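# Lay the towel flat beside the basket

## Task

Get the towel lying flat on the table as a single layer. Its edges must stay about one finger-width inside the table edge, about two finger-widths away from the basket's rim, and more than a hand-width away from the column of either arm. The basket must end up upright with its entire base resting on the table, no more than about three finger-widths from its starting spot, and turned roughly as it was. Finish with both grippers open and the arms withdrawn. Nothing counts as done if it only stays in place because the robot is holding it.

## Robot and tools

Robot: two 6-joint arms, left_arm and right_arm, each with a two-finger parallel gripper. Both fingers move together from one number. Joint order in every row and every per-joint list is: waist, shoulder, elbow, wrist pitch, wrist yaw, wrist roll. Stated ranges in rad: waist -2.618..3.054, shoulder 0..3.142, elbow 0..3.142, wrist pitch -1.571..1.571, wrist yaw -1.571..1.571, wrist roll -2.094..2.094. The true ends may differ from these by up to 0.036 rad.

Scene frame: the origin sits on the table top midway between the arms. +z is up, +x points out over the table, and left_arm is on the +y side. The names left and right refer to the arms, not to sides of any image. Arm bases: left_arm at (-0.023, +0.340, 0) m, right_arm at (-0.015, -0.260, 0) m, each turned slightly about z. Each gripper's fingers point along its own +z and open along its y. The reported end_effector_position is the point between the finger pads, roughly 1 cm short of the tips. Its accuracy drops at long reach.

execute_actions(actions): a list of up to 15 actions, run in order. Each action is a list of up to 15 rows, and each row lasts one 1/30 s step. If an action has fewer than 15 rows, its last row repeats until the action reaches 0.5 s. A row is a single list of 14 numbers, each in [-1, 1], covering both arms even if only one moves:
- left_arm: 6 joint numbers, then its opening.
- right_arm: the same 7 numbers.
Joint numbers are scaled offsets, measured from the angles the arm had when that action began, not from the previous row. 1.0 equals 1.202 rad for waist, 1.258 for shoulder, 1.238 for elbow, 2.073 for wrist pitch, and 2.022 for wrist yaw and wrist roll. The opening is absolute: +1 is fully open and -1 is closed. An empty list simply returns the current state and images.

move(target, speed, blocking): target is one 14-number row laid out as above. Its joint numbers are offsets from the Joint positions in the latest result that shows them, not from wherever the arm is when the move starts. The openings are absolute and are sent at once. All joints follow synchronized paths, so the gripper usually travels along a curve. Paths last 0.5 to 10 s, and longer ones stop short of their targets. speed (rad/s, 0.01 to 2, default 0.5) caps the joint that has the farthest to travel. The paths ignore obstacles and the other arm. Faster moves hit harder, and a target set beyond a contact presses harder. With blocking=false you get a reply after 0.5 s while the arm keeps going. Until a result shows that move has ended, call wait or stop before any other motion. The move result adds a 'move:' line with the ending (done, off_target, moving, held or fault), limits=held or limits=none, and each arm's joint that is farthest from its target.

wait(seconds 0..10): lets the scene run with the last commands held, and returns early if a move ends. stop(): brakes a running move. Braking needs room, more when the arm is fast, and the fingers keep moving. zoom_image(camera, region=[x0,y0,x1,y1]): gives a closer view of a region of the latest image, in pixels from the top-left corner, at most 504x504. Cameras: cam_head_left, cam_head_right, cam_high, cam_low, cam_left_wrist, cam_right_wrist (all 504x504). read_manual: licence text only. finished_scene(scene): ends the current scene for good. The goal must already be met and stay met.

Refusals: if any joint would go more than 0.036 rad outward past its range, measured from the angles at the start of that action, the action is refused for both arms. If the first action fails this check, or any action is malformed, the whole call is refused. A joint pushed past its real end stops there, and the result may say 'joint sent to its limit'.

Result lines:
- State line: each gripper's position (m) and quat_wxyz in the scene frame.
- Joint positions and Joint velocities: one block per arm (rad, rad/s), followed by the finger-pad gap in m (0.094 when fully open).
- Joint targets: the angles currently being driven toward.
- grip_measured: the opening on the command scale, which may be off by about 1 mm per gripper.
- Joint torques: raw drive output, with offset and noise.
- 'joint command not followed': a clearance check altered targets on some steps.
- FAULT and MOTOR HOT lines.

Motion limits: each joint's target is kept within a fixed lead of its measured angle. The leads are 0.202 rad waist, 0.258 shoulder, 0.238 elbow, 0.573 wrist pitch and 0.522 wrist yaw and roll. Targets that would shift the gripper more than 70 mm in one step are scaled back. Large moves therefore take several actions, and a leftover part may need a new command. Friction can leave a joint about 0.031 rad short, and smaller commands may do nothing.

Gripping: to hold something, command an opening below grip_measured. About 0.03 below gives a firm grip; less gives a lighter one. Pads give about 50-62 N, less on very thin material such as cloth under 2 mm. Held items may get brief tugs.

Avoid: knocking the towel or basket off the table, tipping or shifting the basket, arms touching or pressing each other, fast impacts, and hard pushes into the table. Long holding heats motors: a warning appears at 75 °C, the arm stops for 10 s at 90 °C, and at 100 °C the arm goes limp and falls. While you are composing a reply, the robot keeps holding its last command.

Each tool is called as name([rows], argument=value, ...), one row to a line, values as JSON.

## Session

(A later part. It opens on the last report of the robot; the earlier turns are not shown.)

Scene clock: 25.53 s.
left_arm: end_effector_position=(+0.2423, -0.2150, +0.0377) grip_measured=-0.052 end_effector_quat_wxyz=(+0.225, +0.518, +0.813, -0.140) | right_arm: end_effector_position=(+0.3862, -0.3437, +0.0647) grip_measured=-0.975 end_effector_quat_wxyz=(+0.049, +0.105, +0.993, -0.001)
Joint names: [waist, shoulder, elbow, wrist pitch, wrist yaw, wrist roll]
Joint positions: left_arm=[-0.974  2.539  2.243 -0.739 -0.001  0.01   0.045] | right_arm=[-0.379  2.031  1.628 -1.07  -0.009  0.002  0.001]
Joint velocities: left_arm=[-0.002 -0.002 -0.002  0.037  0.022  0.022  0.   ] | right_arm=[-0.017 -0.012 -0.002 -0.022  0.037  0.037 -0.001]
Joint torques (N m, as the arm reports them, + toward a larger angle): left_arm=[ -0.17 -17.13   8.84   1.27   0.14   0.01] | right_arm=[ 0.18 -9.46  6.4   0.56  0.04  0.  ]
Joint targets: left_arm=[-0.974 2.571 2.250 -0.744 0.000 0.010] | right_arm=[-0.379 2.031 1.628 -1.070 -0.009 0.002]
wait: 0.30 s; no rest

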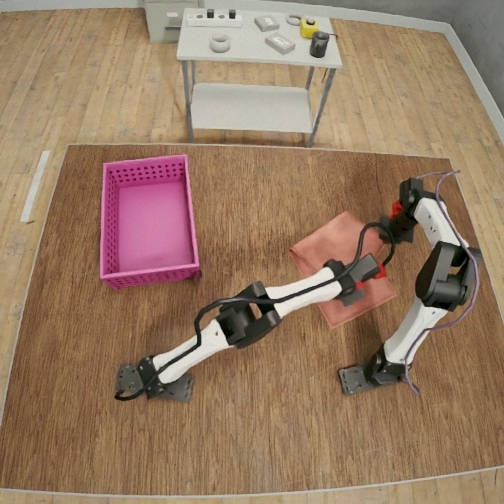

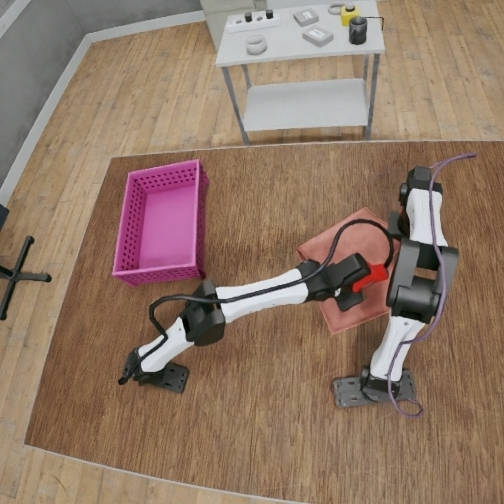

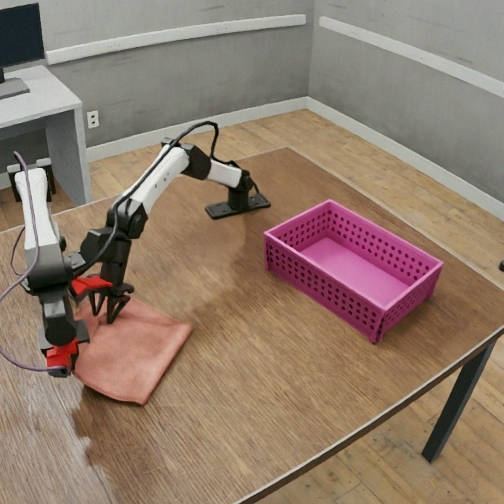

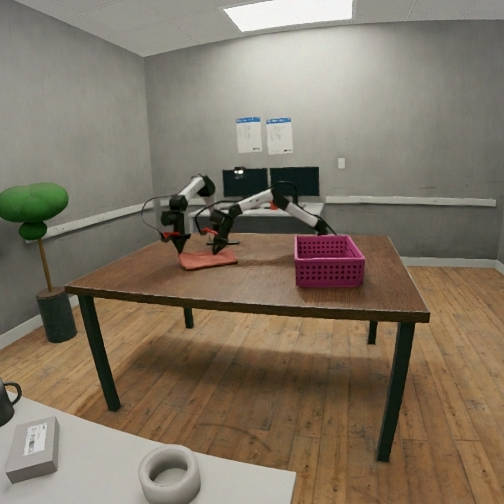

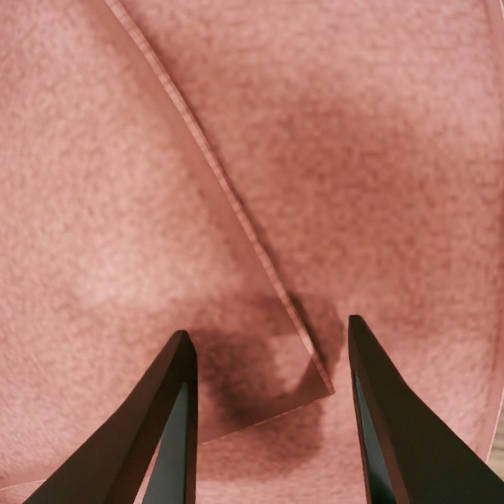

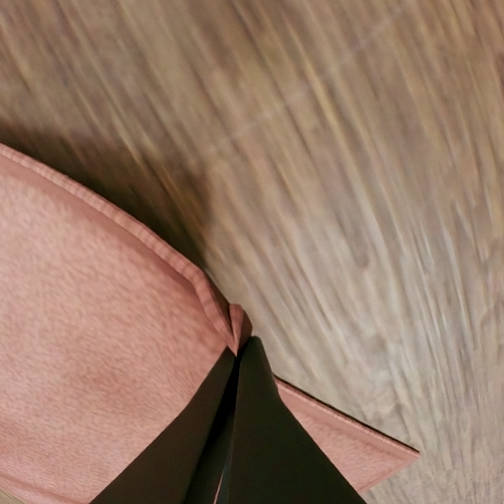

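execute_actions([
  [[0,0.04,0,-0.008,0,0,-0.12,0,0,0,0,0,0,-1],[0,0.04,0,-0.008,0,0,-0.19,0,0,0,0,0,0,-1],[0,0.04,0,-0.008,0,0,-0.26,0,0,0,0,0,0,-1],[0,0.04,0,-0.008,0,0,-0.33,0,0,0,0,0,0,-1],[0,0.04,0,-0.008,0,0,-0.4,0,0,0,0,0,0,-1],[0,0.04,0,-0.008,0,0,-0.47,0,0,0,0,0,0,-1],[0,0.04,0,-0.008,0,0,-0.54,0,0,0,0,0,0,-1],[0,0.04,0,-0.008,0,0,-0.61,0,0,0,0,0,0,-1],[0,0.04,0,-0.008,0,0,-0.68,0,0,0,0,0,0,-1],[0,0.04,0,-0.008,0,0,-0.75,0,0,0,0,0,0,-1],[0,0.04,0,-0.008,0,0,-0.82,0,0,0,0,0,0,-1],[0,0.04,0,-0.008,0,0,-0.89,0,0,0,0,0,0,-1],[0,0.04,0,-0.008,0,0,-0.95,0,0,0,0,0,0,-1],[0,0.04,0,-0.008,0,0,-1,0,0,0,0,0,0,-1]],
  [[0,0.02,0,0,0,0,-1,0,0,0,0,0,0,-1],[0,0.01,0,0,0,0,-1,0,0,0,0,0,0,-1],[0,0,0,0,0,0,-1,0,0,0,0,0,0,-1],[0,-0.008,0,0,0,0,-1,0,0,0,0,0,0,-1],[0,-0.016,0,0,0,0,-1,0,0,0,0,0,0,-1],[0,-0.022,0,0,0,0,-1,0,0,0,0,0,0,-1],[0,-0.028,0,0,0,0,-1,0,0,0,0,0,0,-1],[0,-0.034,0,0,0,0,-1,0,0,0,0,0,0,-1],[0,-0.04,0,0,0,0,-1,0,0,0,0,0,0,-1]],
])

Scene clock: 27.40 s.
left_arm: end_effector_position=(+0.2462, -0.2195, +0.0665) grip_measured=-0.968 end_effector_quat_wxyz=(+0.251, +0.513, +0.807, -0.152) | right_arm: end_effector_position=(+0.3862, -0.3437, +0.0647) grip_measured=-0.975 end_effector_quat_wxyz=(+0.049, +0.105, +0.993, -0.001)
Joint names: [waist, shoulder, elbow, wrist pitch, wrist yaw, wrist roll]
Joint positions: left_arm=[-0.974  2.494  2.243 -0.725 -0.007  0.01   0.001] | right_arm=[-0.379  2.031  1.628 -1.07  -0.009  0.002  0.001]
Joint velocities: left_arm=[-0.002 -0.042 -0.002 -0.037 -0.037  0.007 -0.001] | right_arm=[ 0.007  0.007  0.002 -0.022 -0.007  0.007  0.   ]
Joint torques (N m, as the arm reports them, + toward a larger angle): left_arm=[ -0.11 -19.55   8.31   1.36   0.13  -0.02] | right_arm=[ 0.16 -9.48  6.4   0.57  0.04 -0.01]
Joint targets: left_arm=[-0.974 2.493 2.243 -0.729 -0.007 0.010] | right_arm=[-0.379 2.031 1.628 -1.070 -0.009 0.002]

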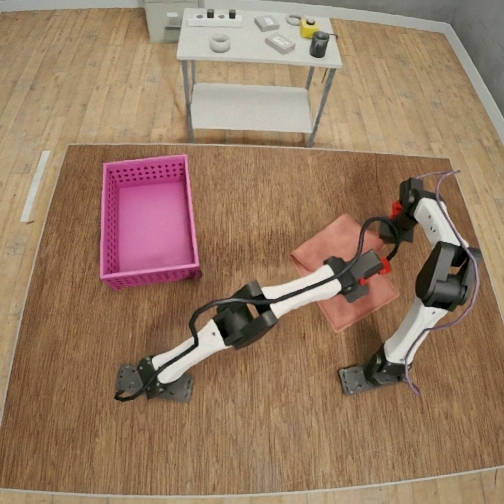

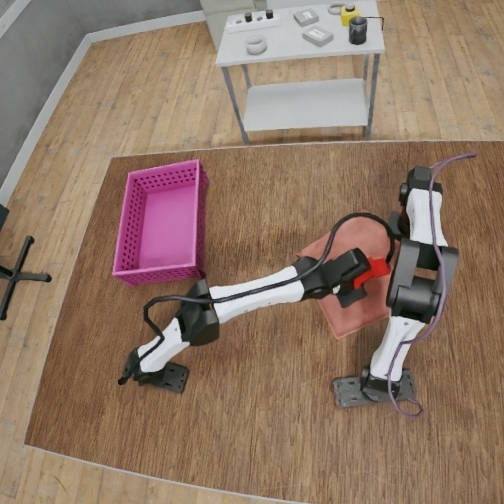

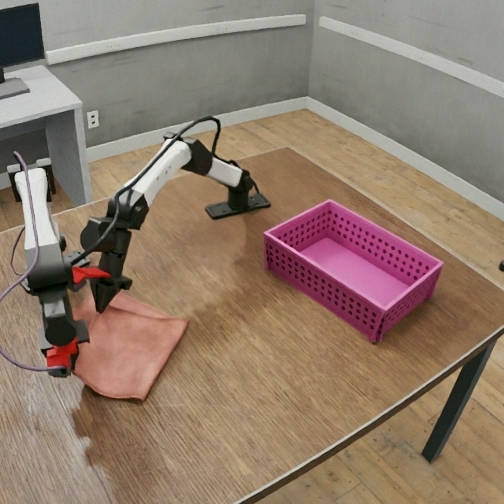

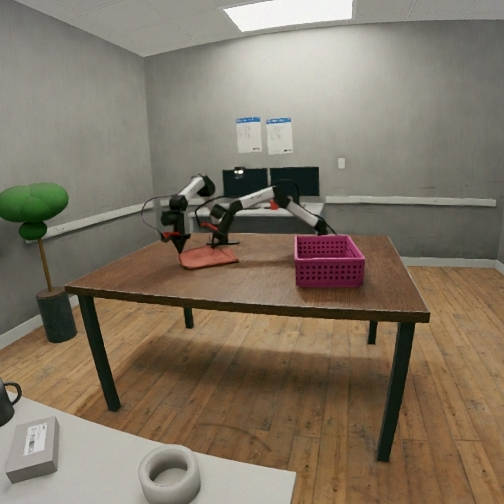

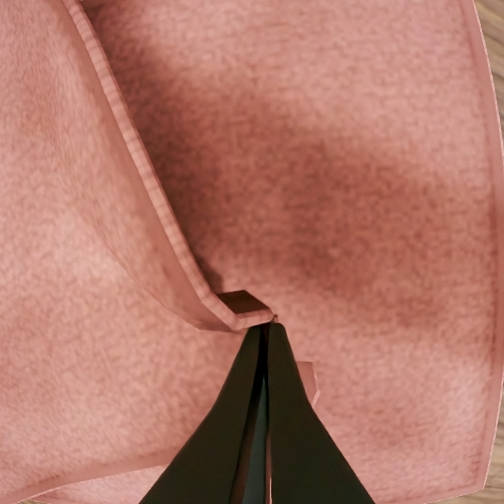

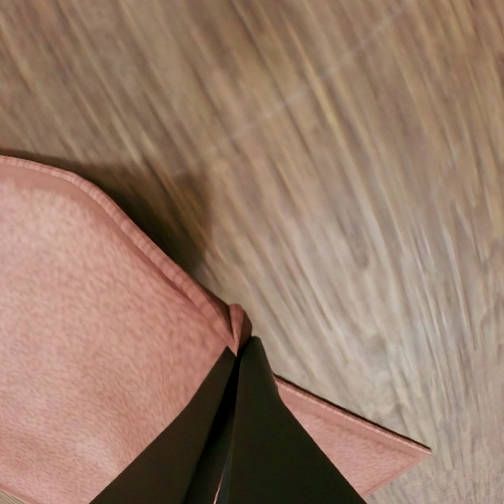

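move(target=[0.268,-0.155,0.072,-0.076,0,0.05,-1,0.196,0.107,0.407,0.005,0,0.47,-1], speed=0.6)

Scene clock: 35.33 s.
left_arm: end_effector_position=(+0.3982, -0.0964, +0.1906) grip_measured=-0.968 end_effector_quat_wxyz=(+0.339, +0.407, +0.839, -0.121) | right_arm: end_effector_position=(+0.5057, -0.2464, +0.1691) grip_measured=-0.975 end_effector_quat_wxyz=(+0.204, +0.430, +0.872, +0.112)
Joint names: [waist, shoulder, elbow, wrist pitch, wrist yaw, wrist roll]
Joint positions: left_arm=[-0.654  2.306  2.32  -0.848 -0.007  0.102  0.001] | right_arm=[-0.147  2.144  2.116 -1.072 -0.01   0.942  0.001]
Joint velocities: left_arm=[ 0.007 -0.012  0.012  0.037 -0.022 -0.051 -0.001] | right_arm=[ 0.007  0.002 -0.002  0.051 -0.081 -0.037 -0.001]
Joint torques (N m, as the arm reports them, + toward a larger angle): left_arm=[ -0.02 -18.71   9.45   1.33   0.16   0.02] | right_arm=[ 0.48 -9.37  8.16  1.27  0.1   0.08]
Joint targets: left_arm=[-0.652 2.299 2.333 -0.882 -0.007 0.111] | right_arm=[-0.144 2.165 2.132 -1.060 -0.009 0.952]
move: off_target (left_arm, right_arm); limits=none; left_arm: farthest joint: the wrist pitch, 0.034 radians from its target (0.158 radians at the start); right_arm: farthest joint: the shoulder, 0.021 radians from its target (0.135 radians at the start)

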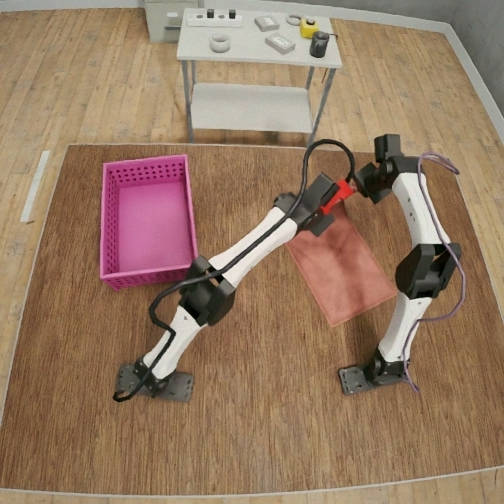

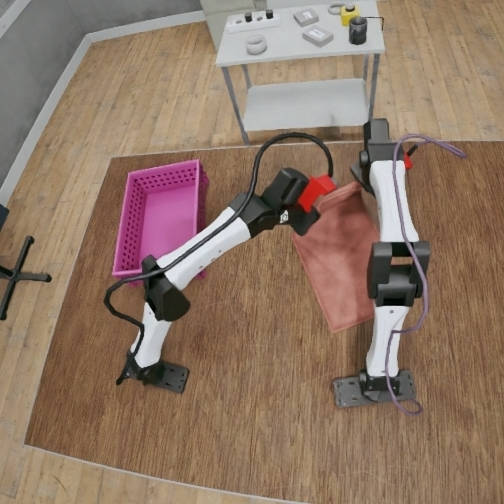

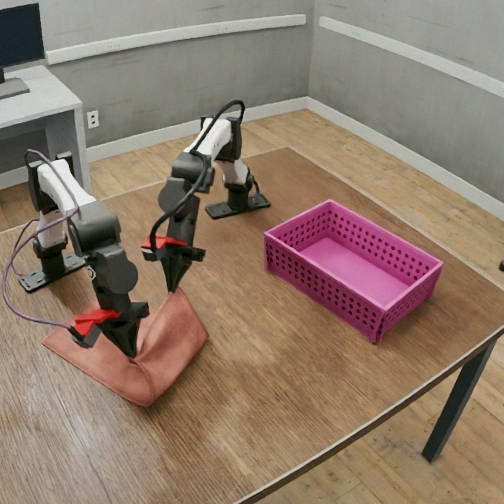

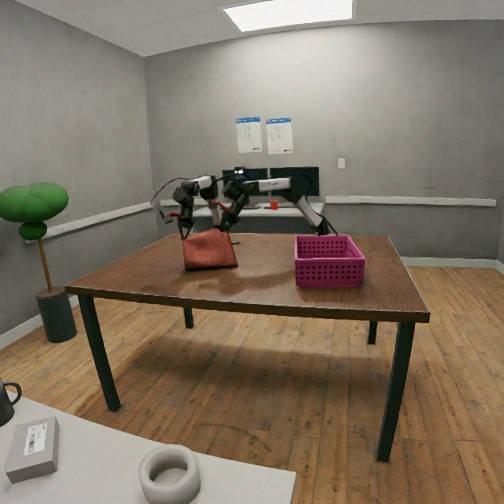

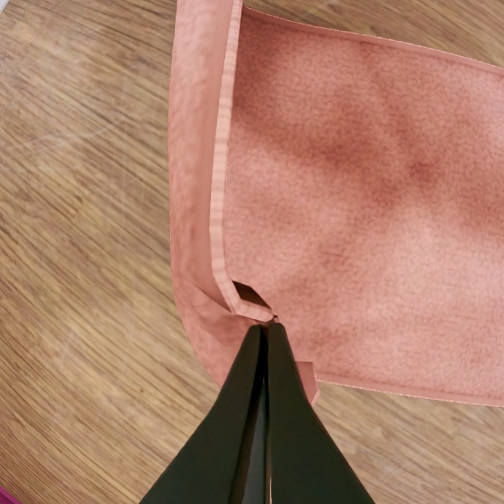

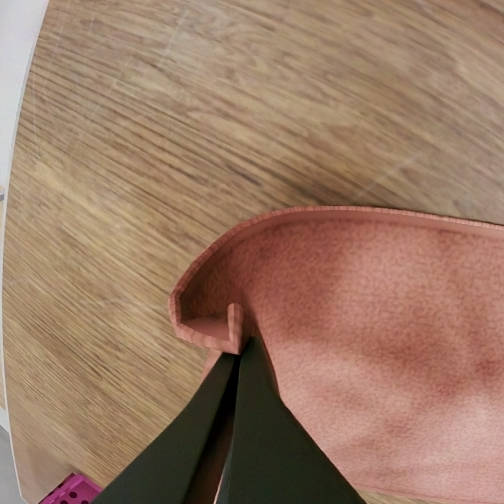

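move(target=[0.201,0.076,-0.158,0.195,0,0.06,-1,0.083,0.188,0.005,0.258,0,0.25,-1], speed=0.4)

Scene clock: 39.33 s.
left_arm: end_effector_position=(+0.5289, -0.0122, +0.1447) grip_measured=-0.968 end_effector_quat_wxyz=(+0.426, +0.343, +0.834, -0.073) | right_arm: end_effector_position=(+0.6099, -0.1806, +0.1159) grip_measured=-0.975 end_effector_quat_wxyz=(+0.257, +0.565, +0.737, +0.266)
Joint names: [waist, shoulder, elbow, wrist pitch, wrist yaw, wrist roll]
Joint positions: left_arm=[-0.419  2.377  2.147 -0.445 -0.007  0.213  0.002] | right_arm=[-0.049  2.369  2.116 -0.56  -0.018  1.437  0.001]
Joint velocities: left_arm=[-0.007  0.012 -0.002  0.007  0.022 -0.051 -0.001] | right_arm=[-0.002 -0.022 -0.007 -0.022  0.022 -0.022 -0.   ]
Joint torques (N m, as the arm reports them, + toward a larger angle): left_arm=[  0.3  -17.14   6.87   1.81   0.13   0.07] | right_arm=[  0.24 -11.99   7.88   1.73   0.16   0.05]
Joint targets: left_arm=[-0.413 2.401 2.124 -0.444 -0.007 0.223] | right_arm=[-0.048 2.381 2.122 -0.537 -0.010 1.447]
move: off_target (left_arm, right_arm); limits=none; left_arm: farthest joint: the shoulder, 0.024 radians from its target (0.096 radians at the start); right_arm: farthest joint: the wrist pitch, 0.022 radians from its target (0.535 radians at the start)

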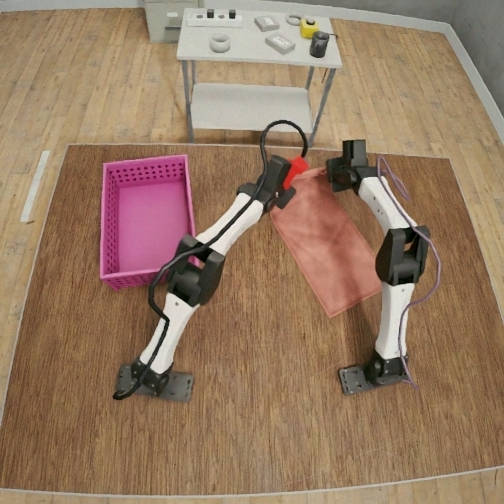

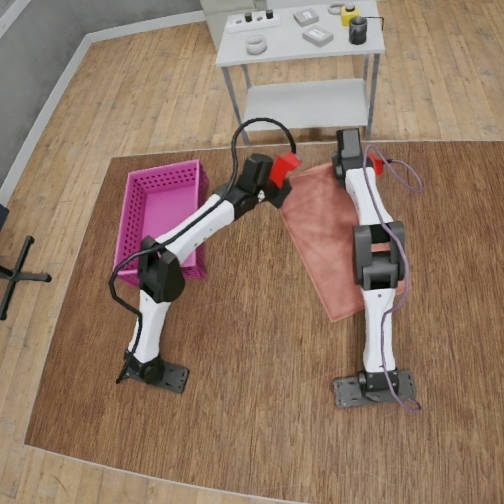

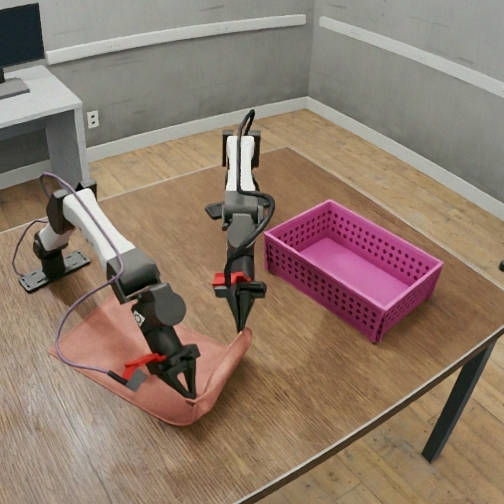

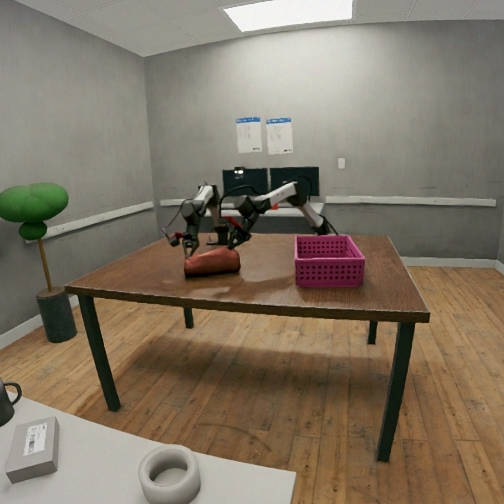

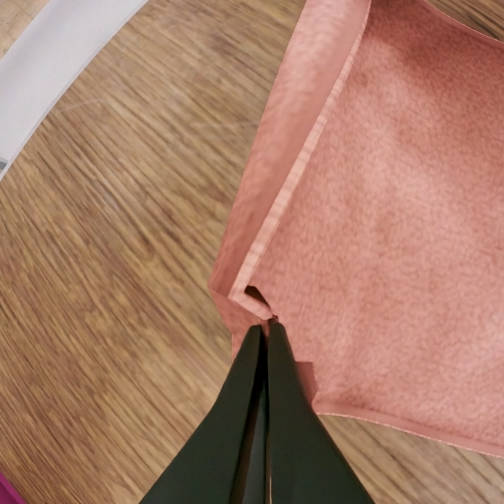

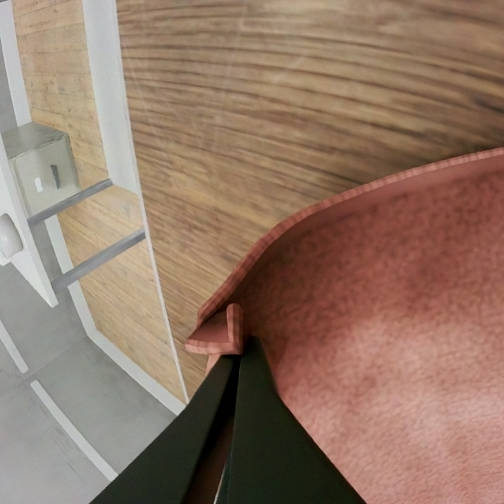

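move(target=[0.074,0.158,0.126,0.005,0,0.02,-1,0.027,0.161,0.128,0.087,0,0,-1], speed=0.35)

Scene clock: 43.50 s.
left_arm: end_effector_position=(+0.5785, +0.0217, +0.0939) grip_measured=-0.968 end_effector_quat_wxyz=(+0.419, +0.323, +0.847, -0.048) | right_arm: end_effector_position=(+0.6544, -0.1511, +0.0797) grip_measured=-0.975 end_effector_quat_wxyz=(+0.282, +0.540, +0.732, +0.306)
Joint names: [waist, shoulder, elbow, wrist pitch, wrist yaw, wrist roll]
Joint positions: left_arm=[-0.338  2.557  2.289 -0.432 -0.007  0.245  0.002] | right_arm=[-0.016  2.562  2.252 -0.402 -0.028  1.437  0.001]
Joint velocities: left_arm=[ 0.002 -0.002  0.007 -0.007  0.007  0.037 -0.   ] | right_arm=[ 0.007 -0.007  0.007  0.037 -0.007 -0.007 -0.   ]
Joint torques (N m, as the arm reports them, + toward a larger angle): left_arm=[  0.41 -18.7    9.87   1.75   0.14   0.05] | right_arm=[  0.04 -13.29   9.24   1.86   0.17  -0.07]
Joint targets: left_arm=[-0.330 2.576 2.303 -0.435 -0.007 0.254] | right_arm=[-0.016 2.572 2.275 -0.379 -0.018 1.437]
move: off_target (right_arm); limits=none; left_arm: farthest joint: the shoulder, 0.019 radians from its target (0.198 radians at the start); right_arm: farthest joint: the elbow, 0.023 radians from its target (0.158 radians at the start)

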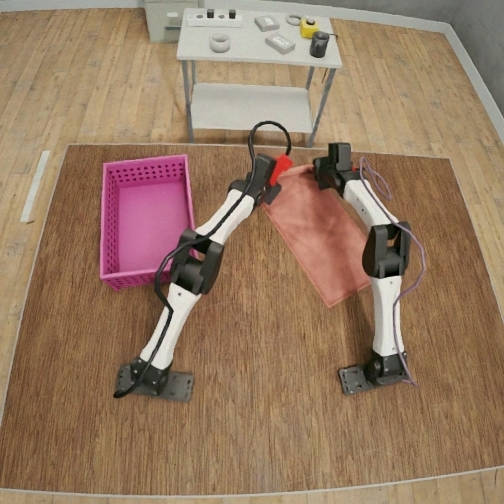

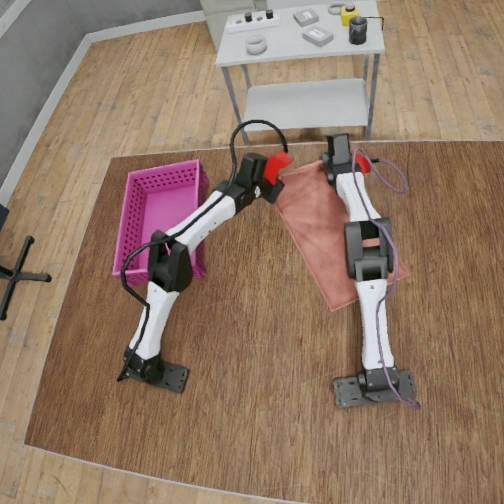

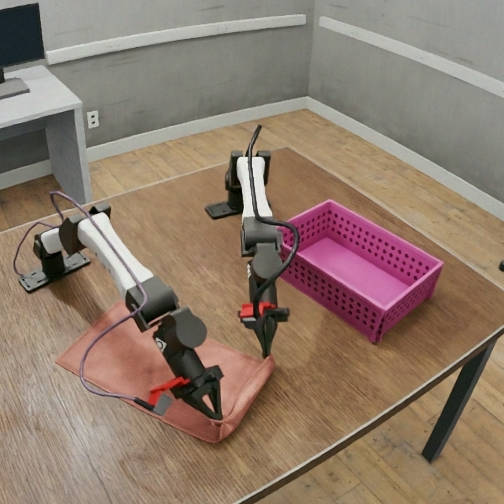

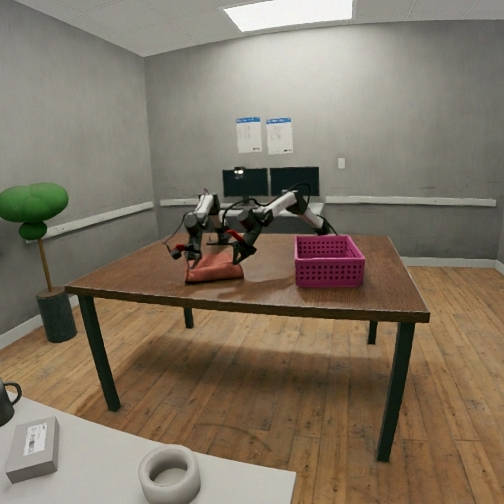

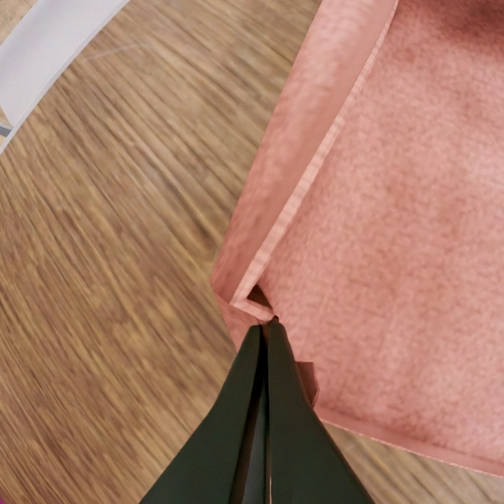

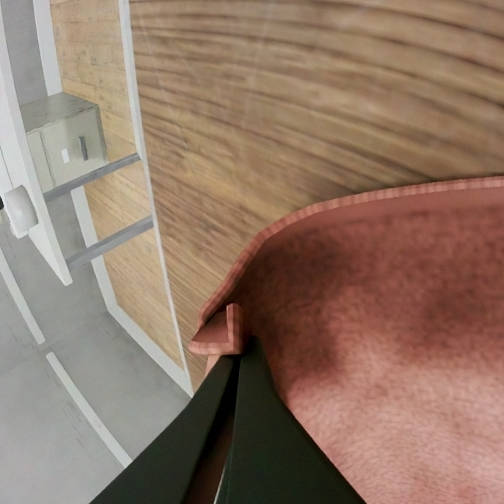

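execute_actions([
  [[0,0,0.01,0,0,0,-0.85,0,0,0.015,0.008,0,0,-0.85],[0,0,0.01,0,0,0,-0.7,0,0,0.015,0.008,0,0,-0.7],[0,0,0.01,0,0,0,-0.55,0,0,0.015,0.008,0,0,-0.55],[0,0,0.01,0,0,0,-0.4,0,-0.01,0.015,0.008,0,0,-0.4],[0,-0.01,0.01,0,0,0,-0.25,0,-0.02,0.015,0.008,0,0,-0.25],[0,-0.02,0.01,0,0,0,-0.1,0,-0.03,0.015,0.008,0,0,-0.1],[0,-0.03,0.01,0,0,0,0,0,-0.04,0.015,0.008,0,0,0],[0,-0.04,0.01,0,0,0,0,0,-0.05,0.015,0.008,0,0,0],[0,-0.05,0.01,0,0,0,0,0,-0.06,0.015,0.008,0,0,0],[0,-0.06,0.01,0,0,0,0,0,-0.07,0.015,0.008,0,0,0],[0,-0.07,0.01,0,0,0,0,0,-0.08,0.015,0.008,0,0,0],[0,-0.08,0.01,0,0,0,0,0,-0.09,0.015,0.008,0,0,0],[0,-0.085,0.01,0,0,0,0,0,-0.095,0.015,0.008,0,0,0],[0,-0.09,0.01,0,0,0,0,0,-0.1,0.015,0.008,0,0,0]],
])

Scene clock: 46.97 s.
left_arm: end_effector_position=(+0.5775, +0.0222, +0.1583) grip_measured=-0.002 end_effector_quat_wxyz=(+0.463, +0.316, +0.827, -0.053) | right_arm: end_effector_position=(+0.6548, -0.1509, +0.1517) grip_measured=-0.003 end_effector_quat_wxyz=(+0.317, +0.524, +0.712, +0.342)
Joint names: [waist, shoulder, elbow, wrist pitch, wrist yaw, wrist roll]
Joint positions: left_arm=[-0.338  2.46   2.289 -0.431 -0.007  0.245  0.047] | right_arm=[-0.016  2.455  2.253 -0.399 -0.028  1.437  0.047]
Joint velocities: left_arm=[-0.017 -0.422  0.007  0.037 -0.022 -0.007 -0.   ] | right_arm=[-0.007 -0.339  0.1   -0.007  0.007  0.007 -0.001]
Joint torques (N m, as the arm reports them, + toward a larger angle): left_arm=[ -0.14 -19.09   9.7    1.79   0.14  -0.04] | right_arm=[  0.22 -13.26   8.49   1.85   0.06  -0.07]
Joint targets: left_arm=[-0.338 2.444 2.302 -0.432 -0.007 0.245] | right_arm=[-0.016 2.437 2.270 -0.385 -0.028 1.437]

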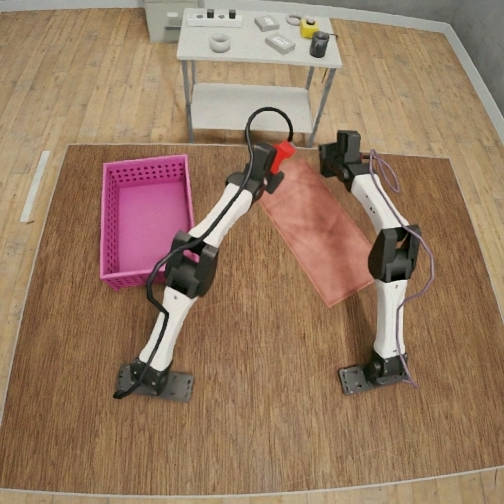

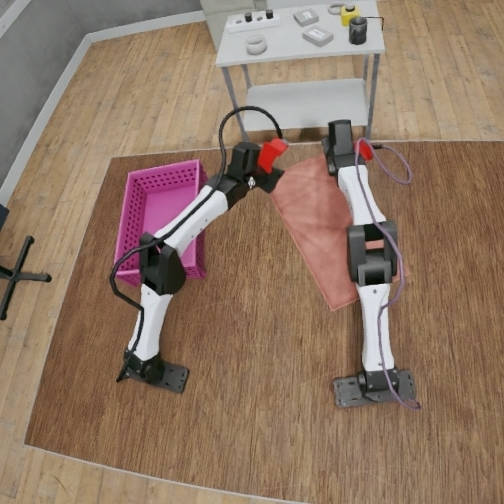

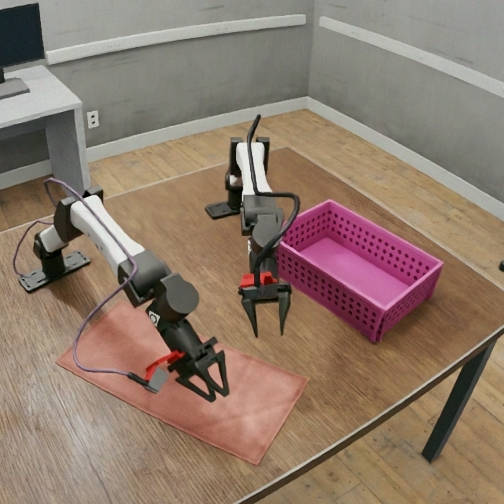

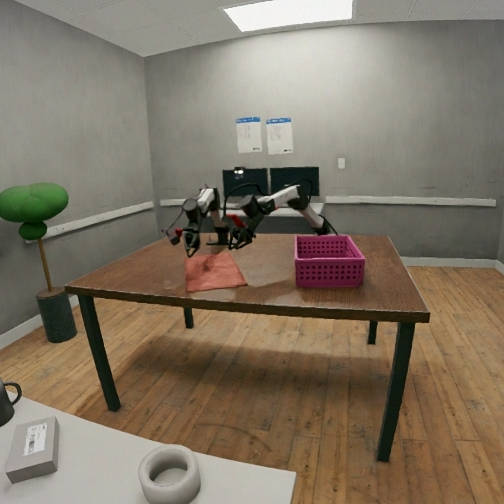

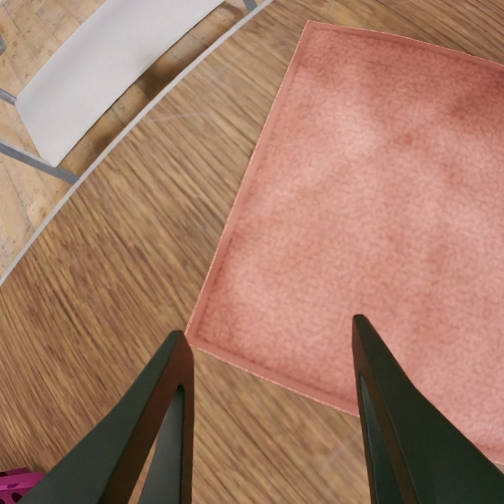

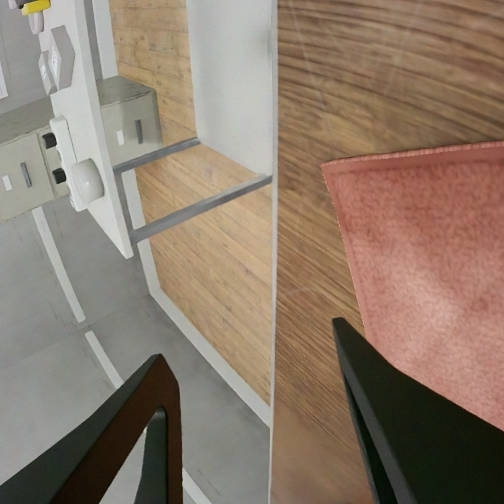

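zoom_image(camera="cam_high", region=[180, 350, 334, 504])

Region (180, 350, 334, 504) of cam_high's 504x504 image, scaled by 3.273, with more detail than that image has.

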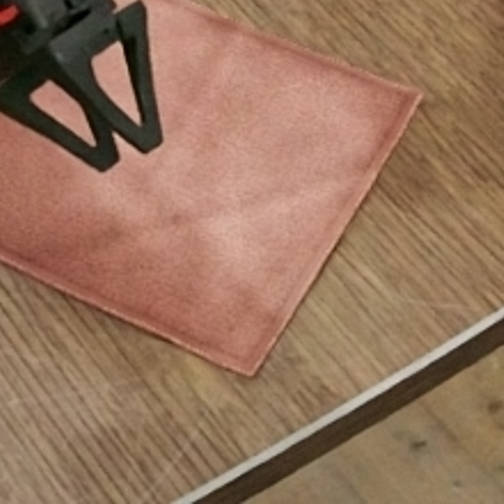

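move(target=[-0.15,-1.0,-0.96,-0.467,0,0,0,-0.627,-1.0,-0.931,-0.483,0,0,0], speed=0.9)

Scene clock: 51.13 s.
left_arm: end_effector_position=(+0.1380, +0.2169, +0.1539) grip_measured=-0.002 end_effector_quat_wxyz=(+0.051, +0.436, +0.899, -0.007) | right_arm: end_effector_position=(+0.1533, -0.3666, +0.1533) grip_measured=-0.002 end_effector_quat_wxyz=(+0.038, +0.847, +0.529, +0.034)
Joint names: [waist, shoulder, elbow, wrist pitch, wrist yaw, wrist roll]
Joint positions: left_arm=[-0.507  1.214  1.124 -1.377 -0.007  0.245  0.047] | right_arm=[-0.76   1.208  1.118 -1.383 -0.03   1.437  0.047]
Joint velocities: left_arm=[-0.012 -0.007 -0.027 -0.022 -0.022 -0.037 -0.   ] | right_arm=[ 0.007 -0.007 -0.002 -0.022 -0.051  0.022 -0.   ]
Joint torques (N m, as the arm reports them, + toward a larger angle): left_arm=[-1.01 -5.59  5.49  0.33  0.13 -0.03] | right_arm=[-0.61 -3.12  5.05  0.35  0.1  -0.01]
Joint targets: left_arm=[-0.518 1.202 1.101 -1.399 -0.007 0.245] | right_arm=[-0.769 1.197 1.101 -1.400 -0.028 1.437]
move: off_target (left_arm); limits=none; left_arm: farthest joint: the elbow, 0.023 radians from its target (1.197 radians at the start); right_arm: farthest joint: the elbow, 0.017 radians from its target (1.166 radians at the start)

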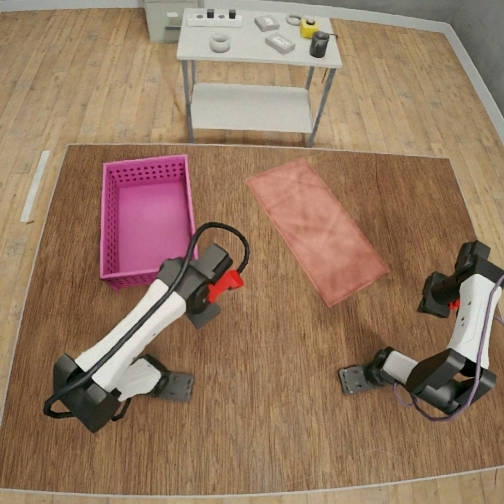

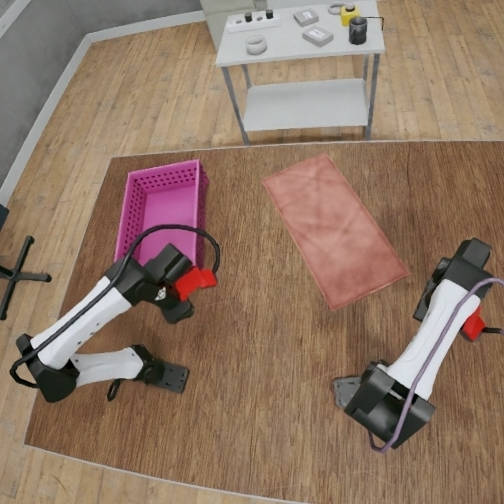

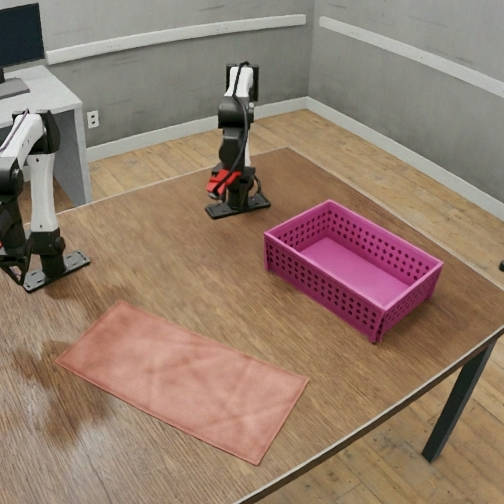

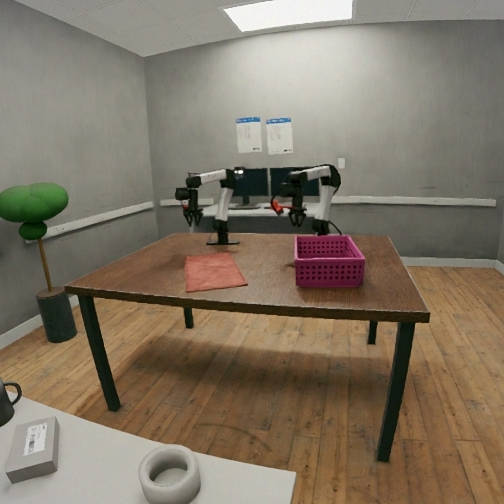

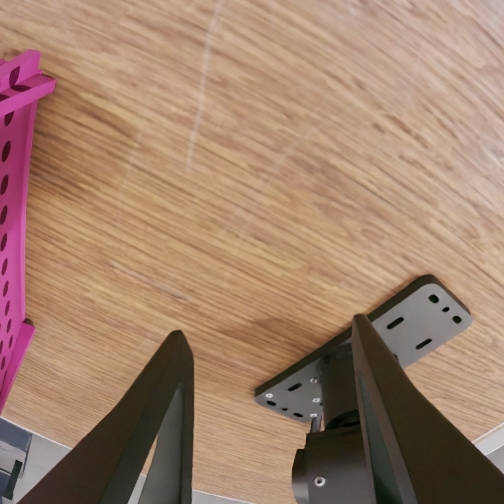

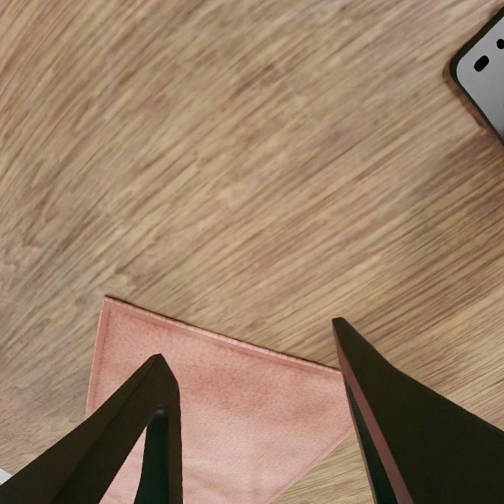

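finished_scene(scene=2)

The scene is finished: the task was done.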